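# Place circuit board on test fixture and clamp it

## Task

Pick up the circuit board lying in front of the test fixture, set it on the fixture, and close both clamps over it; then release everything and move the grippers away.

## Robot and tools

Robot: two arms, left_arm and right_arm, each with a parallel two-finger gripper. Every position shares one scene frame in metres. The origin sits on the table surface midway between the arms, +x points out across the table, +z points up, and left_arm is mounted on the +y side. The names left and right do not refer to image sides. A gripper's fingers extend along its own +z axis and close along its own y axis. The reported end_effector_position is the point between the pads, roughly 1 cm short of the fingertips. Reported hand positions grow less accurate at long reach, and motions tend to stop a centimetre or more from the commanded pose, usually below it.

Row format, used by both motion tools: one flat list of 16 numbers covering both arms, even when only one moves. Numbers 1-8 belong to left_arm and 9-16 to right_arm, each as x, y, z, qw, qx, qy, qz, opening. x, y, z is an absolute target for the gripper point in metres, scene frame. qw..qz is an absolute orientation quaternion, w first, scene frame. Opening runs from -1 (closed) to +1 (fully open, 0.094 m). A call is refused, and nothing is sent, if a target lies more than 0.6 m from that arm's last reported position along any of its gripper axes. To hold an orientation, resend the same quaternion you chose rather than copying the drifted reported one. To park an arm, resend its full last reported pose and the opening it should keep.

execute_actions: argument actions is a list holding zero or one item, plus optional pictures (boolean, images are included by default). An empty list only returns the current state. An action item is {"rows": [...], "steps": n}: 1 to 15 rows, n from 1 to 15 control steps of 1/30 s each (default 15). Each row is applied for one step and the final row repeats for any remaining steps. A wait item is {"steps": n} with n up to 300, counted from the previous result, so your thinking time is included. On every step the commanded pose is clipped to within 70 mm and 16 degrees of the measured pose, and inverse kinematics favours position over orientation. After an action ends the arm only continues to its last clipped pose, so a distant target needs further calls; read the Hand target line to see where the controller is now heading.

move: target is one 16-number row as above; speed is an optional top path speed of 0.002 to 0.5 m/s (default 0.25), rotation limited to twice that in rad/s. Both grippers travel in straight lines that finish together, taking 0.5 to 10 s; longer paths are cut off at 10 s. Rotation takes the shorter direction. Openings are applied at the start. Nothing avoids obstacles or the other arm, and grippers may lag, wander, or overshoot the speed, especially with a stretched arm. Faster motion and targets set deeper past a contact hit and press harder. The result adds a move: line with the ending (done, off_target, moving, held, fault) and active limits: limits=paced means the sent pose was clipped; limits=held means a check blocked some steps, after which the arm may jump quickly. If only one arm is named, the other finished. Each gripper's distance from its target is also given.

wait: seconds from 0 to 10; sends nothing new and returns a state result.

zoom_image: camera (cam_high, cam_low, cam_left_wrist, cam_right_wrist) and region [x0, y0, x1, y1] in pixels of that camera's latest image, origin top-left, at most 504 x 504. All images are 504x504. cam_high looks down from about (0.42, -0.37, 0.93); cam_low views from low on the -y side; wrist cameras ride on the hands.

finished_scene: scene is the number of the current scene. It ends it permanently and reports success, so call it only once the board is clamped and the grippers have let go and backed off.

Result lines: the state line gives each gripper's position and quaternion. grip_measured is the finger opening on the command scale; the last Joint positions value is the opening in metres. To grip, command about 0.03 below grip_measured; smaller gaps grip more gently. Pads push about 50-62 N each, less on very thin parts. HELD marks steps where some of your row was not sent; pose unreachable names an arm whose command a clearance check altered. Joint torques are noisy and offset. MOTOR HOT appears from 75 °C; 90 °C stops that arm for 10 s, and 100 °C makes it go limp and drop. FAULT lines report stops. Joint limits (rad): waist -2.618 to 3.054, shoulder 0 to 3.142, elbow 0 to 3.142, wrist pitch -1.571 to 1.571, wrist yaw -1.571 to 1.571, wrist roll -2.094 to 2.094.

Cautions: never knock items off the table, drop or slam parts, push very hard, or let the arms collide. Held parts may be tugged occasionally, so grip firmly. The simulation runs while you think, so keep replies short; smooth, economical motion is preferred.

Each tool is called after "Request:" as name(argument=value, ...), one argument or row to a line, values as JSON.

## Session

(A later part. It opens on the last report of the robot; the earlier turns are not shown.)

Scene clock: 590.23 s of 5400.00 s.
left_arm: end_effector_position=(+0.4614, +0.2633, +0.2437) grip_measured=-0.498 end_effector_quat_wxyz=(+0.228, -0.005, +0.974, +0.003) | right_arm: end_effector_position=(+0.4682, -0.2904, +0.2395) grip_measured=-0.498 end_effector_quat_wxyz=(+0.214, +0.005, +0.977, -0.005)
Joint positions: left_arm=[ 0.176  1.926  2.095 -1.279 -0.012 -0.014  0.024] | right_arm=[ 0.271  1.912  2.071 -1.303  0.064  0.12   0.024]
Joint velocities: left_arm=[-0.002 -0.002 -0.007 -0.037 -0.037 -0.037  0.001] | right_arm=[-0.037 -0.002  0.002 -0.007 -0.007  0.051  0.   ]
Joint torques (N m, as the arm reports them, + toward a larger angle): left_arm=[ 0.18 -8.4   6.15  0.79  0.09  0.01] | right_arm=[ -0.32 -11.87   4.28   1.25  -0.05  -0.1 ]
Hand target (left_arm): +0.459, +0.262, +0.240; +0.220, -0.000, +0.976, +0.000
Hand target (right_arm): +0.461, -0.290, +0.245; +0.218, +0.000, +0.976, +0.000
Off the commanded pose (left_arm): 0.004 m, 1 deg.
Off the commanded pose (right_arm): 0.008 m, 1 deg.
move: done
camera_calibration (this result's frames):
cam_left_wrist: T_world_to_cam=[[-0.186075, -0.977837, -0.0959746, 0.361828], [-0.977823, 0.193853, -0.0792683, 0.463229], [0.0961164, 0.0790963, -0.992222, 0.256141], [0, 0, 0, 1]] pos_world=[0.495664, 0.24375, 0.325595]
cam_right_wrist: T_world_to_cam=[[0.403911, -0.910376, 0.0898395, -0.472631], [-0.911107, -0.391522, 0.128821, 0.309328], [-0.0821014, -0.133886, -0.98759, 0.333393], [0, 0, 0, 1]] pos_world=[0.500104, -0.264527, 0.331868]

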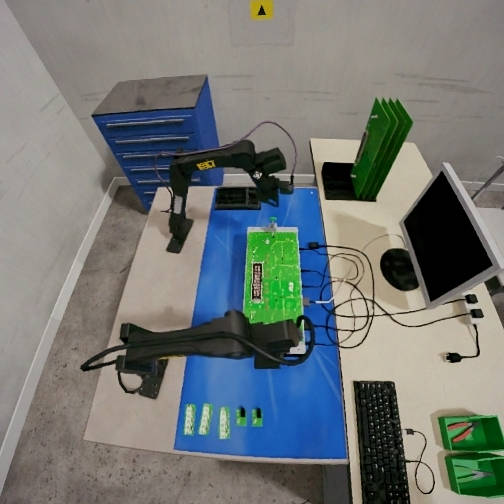

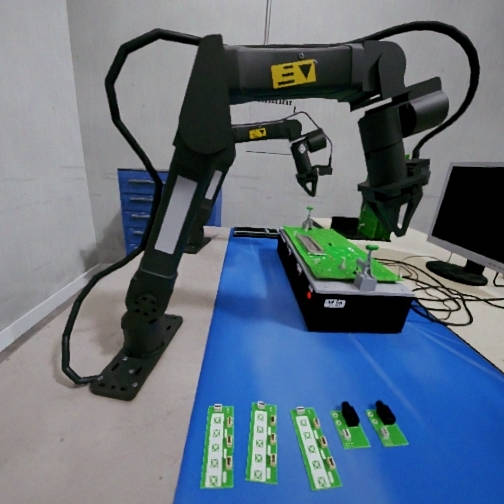

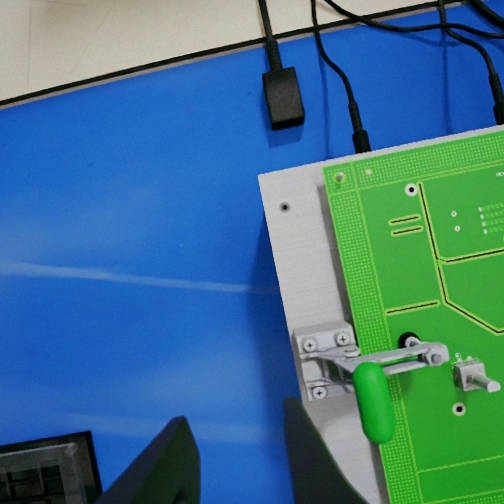

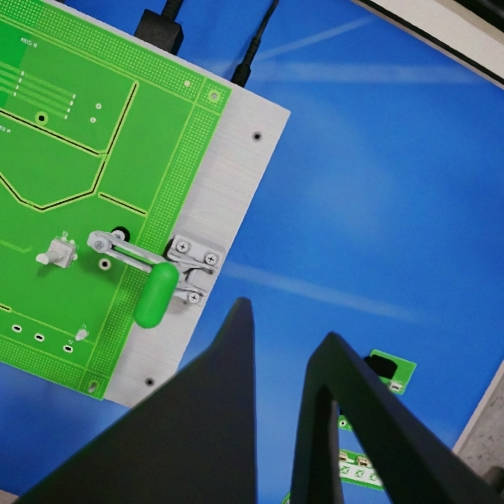

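Handles near vertical. Descend outside, close fingers, push.

Request:
move(
  target=[0.452,0.258,0.187,0.22,0,0.975,0,-0.9,0.456,-0.287,0.19,0.22,0,0.975,0,-0.9],
  speed=0.08,
)

Request:
move(
  target=[0.452,0.19,0.187,0.22,0,0.975,0,-0.9,0.456,-0.217,0.19,0.22,0,0.975,0,-0.9],
  speed=0.02,
)

Scene clock: 596.27 s of 5400.00 s.
left_arm: end_effector_position=(+0.4549, +0.2614, +0.1792) grip_measured=-0.898 end_effector_quat_wxyz=(+0.211, -0.002, +0.977, +0.003) | right_arm: end_effector_position=(+0.4600, -0.2911, +0.1845) grip_measured=-0.898 end_effector_quat_wxyz=(+0.213, +0.003, +0.977, -0.005)
Joint positions: left_arm=[ 0.172  1.858  1.752 -1.039 -0.01  -0.012  0.005] | right_arm=[ 0.271  1.813  1.715 -1.048  0.063  0.118  0.005]
Joint velocities: left_arm=[-0.012  0.012 -0.007  0.037 -0.037  0.066 -0.001] | right_arm=[ 0.002 -0.002 -0.012 -0.037 -0.051  0.095  0.   ]
Joint torques (N m, as the arm reports them, + toward a larger angle): left_arm=[ -0.44 -10.44   5.95   0.87   0.02  -0.06] | right_arm=[  0.43 -10.89   5.46   1.23  -0.02   0.04]
Hand target (left_arm): +0.451, +0.258, +0.187; +0.220, +0.000, +0.976, -0.000
Hand target (right_arm): +0.455, -0.287, +0.190; +0.220, +0.000, +0.976, -0.000
Off the commanded pose (left_arm): 0.009 m, 1 deg.
Off the commanded pose (right_arm): 0.008 m, 1 deg.
After step 90, 1.73 s passed at rest.
move: done
camera_calibration (this result's frames):
cam_left_wrist: T_world_to_cam=[[-0.195376, -0.976679, -0.0890251, 0.355202], [-0.978785, 0.199895, -0.0449562, 0.444769], [0.0617035, 0.0783531, -0.995014, 0.209227], [0, 0, 0, 1]] pos_world=[0.491821, 0.241617, 0.259801]
cam_right_wrist: T_world_to_cam=[[0.406597, -0.90929, 0.0887098, -0.465779], [-0.909721, -0.394008, 0.131015, 0.306927], [-0.084178, -0.133971, -0.987404, 0.279127], [0, 0, 0, 1]] pos_world=[0.492099, -0.265202, 0.276718]

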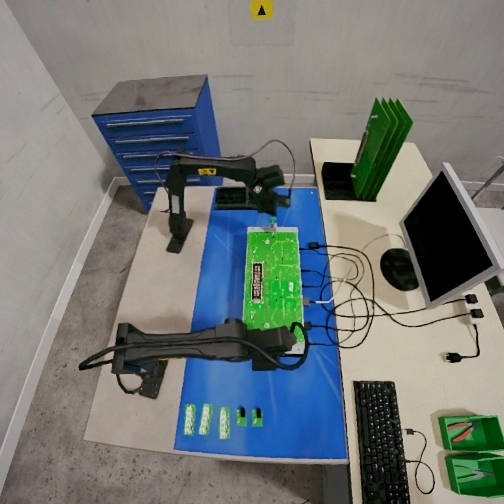

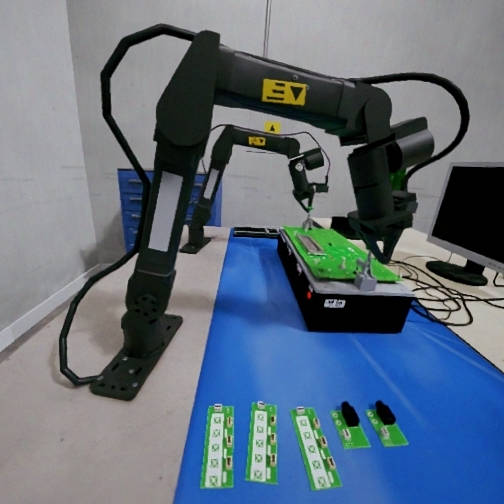

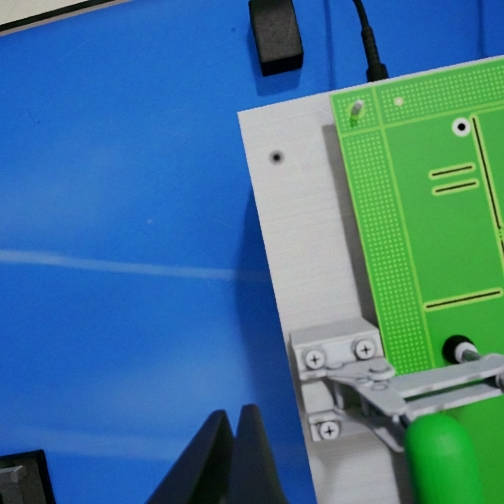

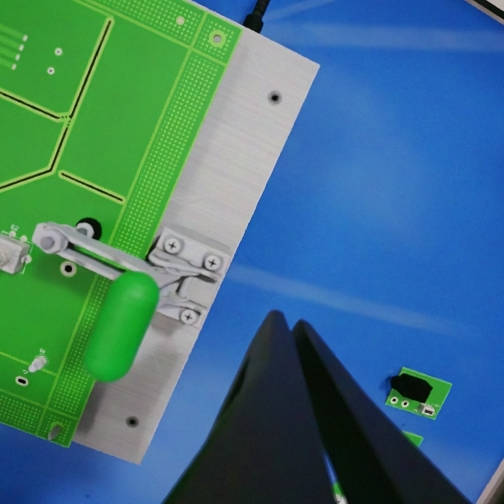

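Scene clock: 600.20 s of 5400.00 s.
left_arm: end_effector_position=(+0.4500, +0.2391, +0.1846) grip_measured=-0.900 end_effector_quat_wxyz=(+0.217, -0.034, +0.973, +0.078) | right_arm: end_effector_position=(+0.4513, -0.2658, +0.1864) grip_measured=-0.900 end_effector_quat_wxyz=(+0.215, +0.032, +0.974, -0.069)
Joint positions: left_arm=[ 0.035  1.858  1.763 -1.068 -0.227 -0.171  0.005] | right_arm=[ 0.41   1.831  1.741 -1.099  0.253  0.279  0.005]
Joint velocities: left_arm=[-0.012 -0.017  0.002 -0.066 -0.037  0.007 -0.   ] | right_arm=[ 0.002  0.012  0.002 -0.007 -0.007  0.037 -0.001]
Joint torques (N m, as the arm reports them, + toward a larger angle): left_arm=[-5.17 -8.33  8.4   0.87  1.39 -0.07] | right_arm=[ 3.59 -7.49  9.91  1.27 -1.12  0.03]
Hand target (left_arm): +0.451, +0.192, +0.189; +0.220, +0.000, +0.975, +0.003
Hand target (right_arm): +0.454, -0.218, +0.191; +0.221, -0.001, +0.975, -0.002
Off the commanded pose (left_arm): 0.049 m, 10 deg.
Off the commanded pose (right_arm): 0.049 m, 9 deg.
move: off_target (left_arm, right_arm)
camera_calibration (this result's frames):
cam_left_wrist: T_world_to_cam=[[-0.100951, -0.970104, -0.220696, 0.313221], [-0.993088, 0.111606, -0.0363225, 0.47064], [0.0598677, 0.215504, -0.974666, 0.180942], [0, 0, 0, 1]] pos_world=[0.488175, 0.212337, 0.26258]
cam_right_wrist: T_world_to_cam=[[0.329836, -0.923754, 0.194646, -0.428287], [-0.939349, -0.300619, 0.165083, 0.340589], [-0.0939818, -0.237291, -0.966882, 0.256821], [0, 0, 0, 1]] pos_world=[0.485333, -0.232303, 0.275454]

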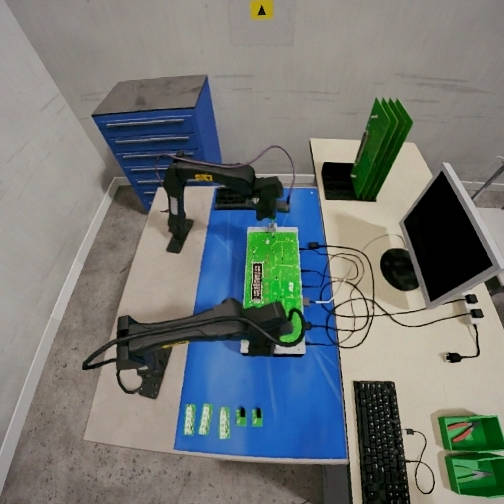

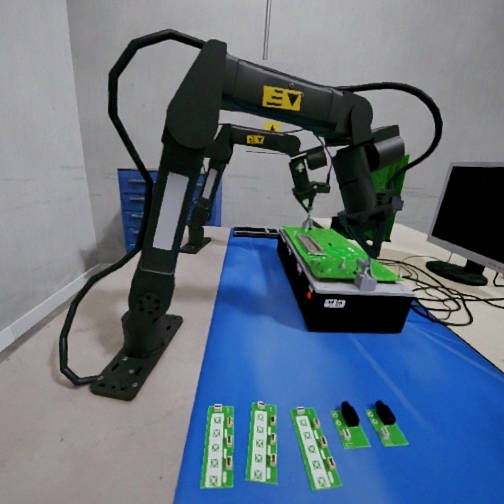

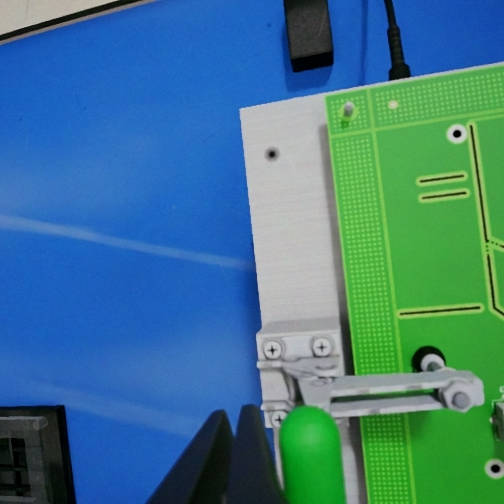

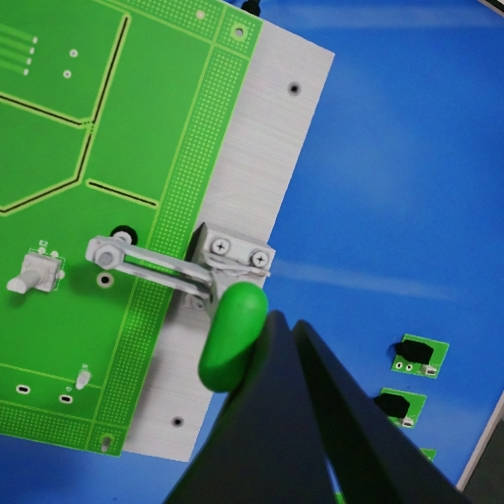

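Request:
move(
  target=[0.452,0.255,0.19,0.22,0,0.975,0,-0.9,0.456,-0.285,0.193,0.22,0,0.975,0,-0.9],
  speed=0.05,
)

Request:
move(
  target=[0.42,0.24,0.27,0.22,0,0.975,0,-0.9,0.42,-0.27,0.27,0.22,0,0.975,0,-0.9],
  speed=0.15,
)

Scene clock: 606.83 s of 5400.00 s.
left_arm: end_effector_position=(+0.4551, +0.2544, +0.1826) grip_measured=-0.900 end_effector_quat_wxyz=(+0.213, -0.003, +0.977, +0.004) | right_arm: end_effector_position=(+0.4605, -0.2836, +0.1908) grip_measured=-0.900 end_effector_quat_wxyz=(+0.216, +0.003, +0.976, -0.005)
Joint positions: left_arm=[ 0.151  1.858  1.764 -1.048 -0.023 -0.032  0.005] | right_arm=[ 0.292  1.816  1.741 -1.065  0.072  0.135  0.005]
Joint velocities: left_arm=[-0.007 -0.002 -0.002  0.007  0.051 -0.022  0.   ] | right_arm=[-0.022  0.007 -0.002  0.022 -0.066 -0.066 -0.001]
Joint torques (N m, as the arm reports them, + toward a larger angle): left_arm=[  0.94 -10.59   6.08   0.88   0.1    0.04] | right_arm=[ -0.87 -10.23   5.1    1.29  -0.05  -0.08]
Hand target (left_arm): +0.452, +0.255, +0.190; +0.221, +0.000, +0.975, +0.000
Hand target (right_arm): +0.456, -0.285, +0.192; +0.218, +0.001, +0.976, +0.000
Off the commanded pose (left_arm): 0.008 m, 1 deg.
Off the commanded pose (right_arm): 0.005 m, 1 deg.
After step 90, 1.63 s passed at rest.
move: done
camera_calibration (this result's frames):
cam_left_wrist: T_world_to_cam=[[-0.192613, -0.97691, -0.0924498, 0.348086], [-0.979125, 0.197569, -0.0477635, 0.447764], [0.0649259, 0.08132, -0.994571, 0.210845], [0, 0, 0, 1]] pos_world=[0.491774, 0.234438, 0.263267]
cam_right_wrist: T_world_to_cam=[[0.406888, -0.908811, 0.0922176, -0.460326], [-0.910283, -0.394957, 0.124076, 0.310862], [-0.0763398, -0.134429, -0.987978, 0.282852], [0, 0, 0, 1]] pos_world=[0.491866, -0.257549, 0.283332]

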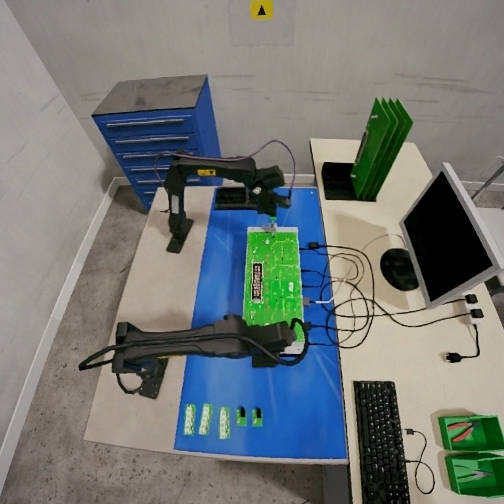

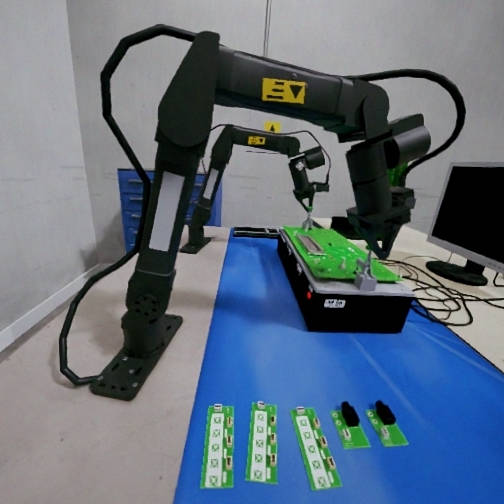

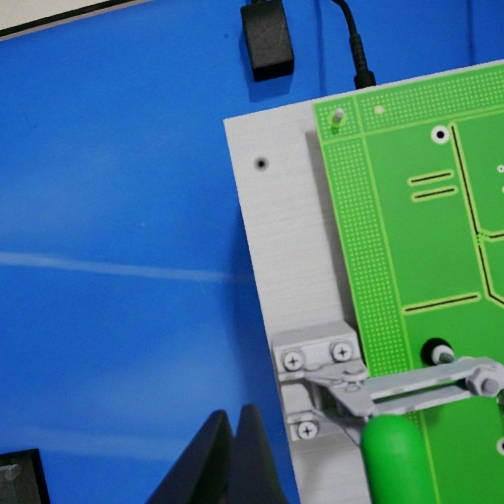

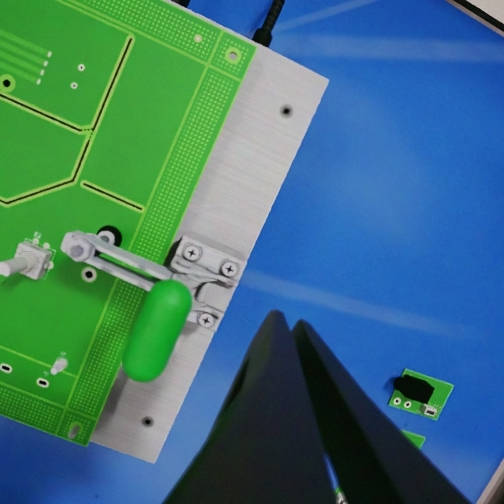

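Scene clock: 608.13 s of 5400.00 s.
left_arm: end_effector_position=(+0.4254, +0.2405, +0.2626) grip_measured=-0.900 end_effector_quat_wxyz=(+0.217, +0.002, +0.976, -0.002) | right_arm: end_effector_position=(+0.4225, -0.2704, +0.2568) grip_measured=-0.900 end_effector_quat_wxyz=(+0.206, -0.002, +0.979, +0.001)
Joint positions: left_arm=[ 0.115  1.833  2.063 -1.364 -0.025 -0.058  0.005] | right_arm=[ 0.339  1.777  1.977 -1.362  0.074  0.174  0.005]
Joint velocities: left_arm=[-0.012 -0.012  0.002  0.022 -0.007 -0.037 -0.001] | right_arm=[-0.017 -0.007  0.002  0.022  0.037 -0.007  0.001]
Joint torques (N m, as the arm reports them, + toward a larger angle): left_arm=[-0.68 -8.21  7.38  0.68 -0.05 -0.07] | right_arm=[ 0.43 -8.52  8.77  1.06  0.17  0.11]
Hand target (left_arm): +0.421, +0.239, +0.270; +0.221, -0.000, +0.975, +0.000
Hand target (right_arm): +0.421, -0.269, +0.270; +0.221, +0.000, +0.975, +0.000
Off the commanded pose (left_arm): 0.009 m, 0 deg.
Off the commanded pose (right_arm): 0.013 m, 2 deg.
move: off_target (right_arm)
camera_calibration (this result's frames):
cam_left_wrist: T_world_to_cam=[[-0.203166, -0.975484, -0.084581, 0.338273], [-0.97635, 0.20835, -0.0577179, 0.424145], [0.0739254, 0.0708543, -0.994744, 0.292234], [0, 0, 0, 1]] pos_world=[0.461236, 0.220904, 0.34379]
cam_right_wrist: T_world_to_cam=[[0.418917, -0.904992, 0.0741479, -0.43839], [-0.902904, -0.406503, 0.13971, 0.263037], [-0.0962948, -0.125475, -0.987412, 0.357638], [0, 0, 0, 1]] pos_world=[0.455585, -0.244939, 0.348893]

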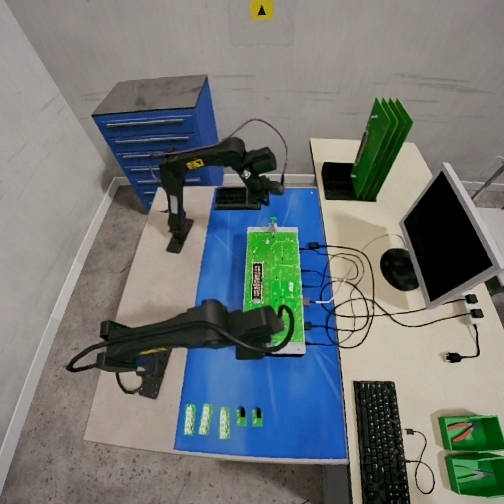

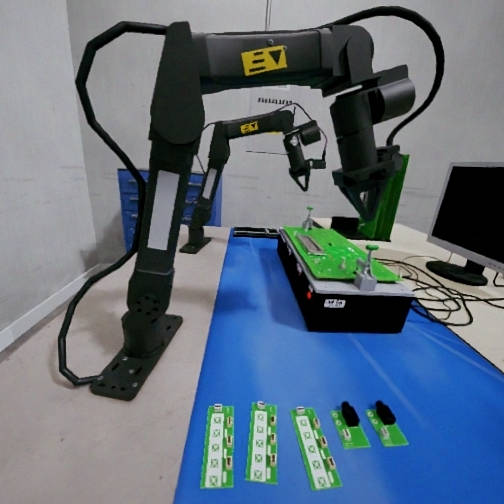

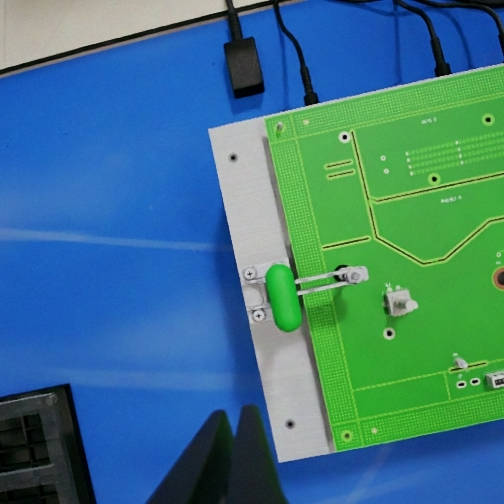

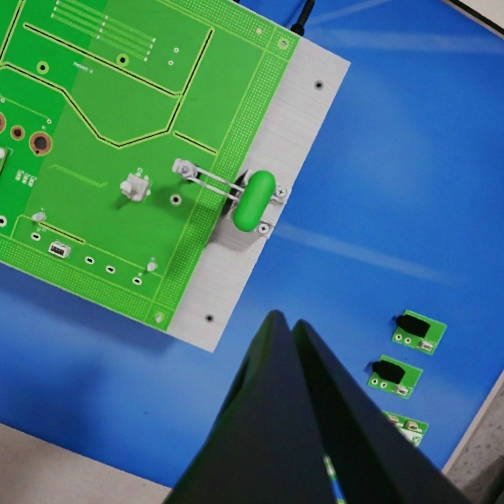

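Request:
move(
  target=[0.25,0.27,0.27,0.22,0,0.975,0,0.5,0.25,-0.3,0.27,0.22,0,0.975,0,0.5],
)

Request:
zoom_image(
  camera="cam_low",
  region=[260,180,440,320],
)

Scene clock: 615.40 s of 5400.00 s.
left_arm: end_effector_position=(+0.2573, +0.2669, +0.2737) grip_measured=+0.498 end_effector_quat_wxyz=(+0.229, -0.002, +0.973, +0.003) | right_arm: end_effector_position=(+0.2568, -0.2967, +0.2796) grip_measured=+0.498 end_effector_quat_wxyz=(+0.233, -0.000, +0.972, +0.007)
Joint positions: left_arm=[ 0.192  1.197  1.506 -1.417 -0.002  0.006  0.07 ] | right_arm=[ 0.377  1.153  1.508 -1.462  0.09   0.209  0.07 ]
Joint velocities: left_arm=[ 0.012 -0.002  0.022 -0.007  0.037 -0.022 -0.001] | right_arm=[ 0.002  0.002 -0.002 -0.095 -0.051  0.022  0.001]
Joint torques (N m, as the arm reports them, + toward a larger angle): left_arm=[ 0.61 -3.    4.8   0.81  0.14 -0.01] | right_arm=[ 0.52 -2.53  4.01  1.15  0.17  0.11]
Hand target (left_arm): +0.250, +0.267, +0.270; +0.220, +0.000, +0.976, +0.000
Hand target (right_arm): +0.250, -0.298, +0.272; +0.220, -0.000, +0.975, +0.000
Off the commanded pose (left_arm): 0.009 m, 1 deg.
Off the commanded pose (right_arm): 0.012 m, 2 deg.
After step 90, 3.00 s passed at rest.
move: off_target (right_arm)
camera_calibration (this result's frames):
cam_left_wrist: T_world_to_cam=[[-0.192588, -0.976513, -0.0965988, 0.331746], [-0.976333, 0.200559, -0.0809306, 0.263589], [0.0984035, 0.0787264, -0.992028, 0.304641], [0, 0, 0, 1]] pos_world=[0.291263, 0.247106, 0.355591]
cam_right_wrist: T_world_to_cam=[[0.413728, -0.906287, 0.0864456, -0.39695], [-0.909501, -0.407233, 0.0834822, 0.116679], [-0.0404554, -0.113161, -0.992753, 0.35165], [0, 0, 0, 1]] pos_world=[0.284575, -0.272442, 0.373676]

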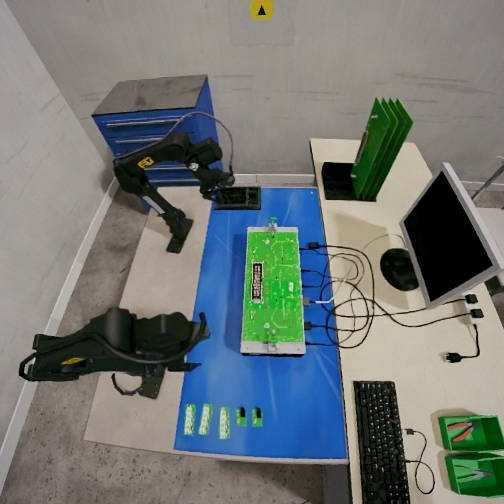

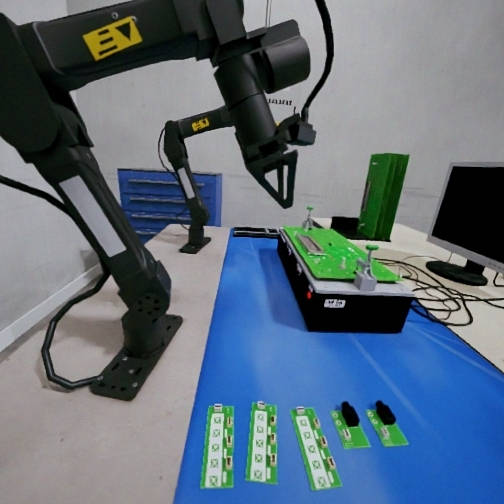

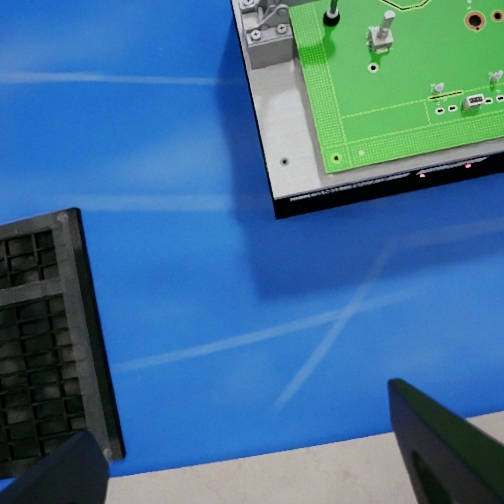

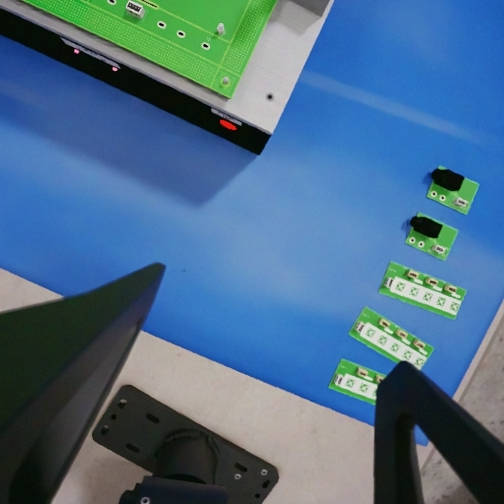

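Region (260, 180, 440, 320) of cam_low's 504x504 image, scaled by 2.800, with more detail than that image has.

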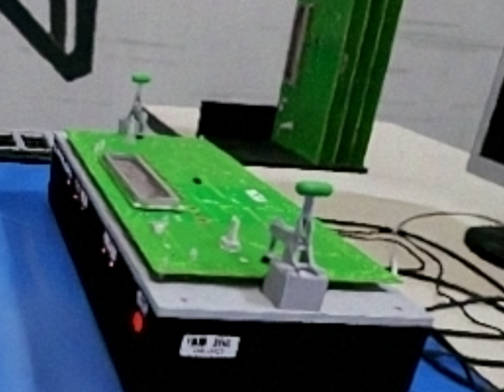

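Request:
finished_scene(
  scene=2,
)

The scene is finished: the task was done.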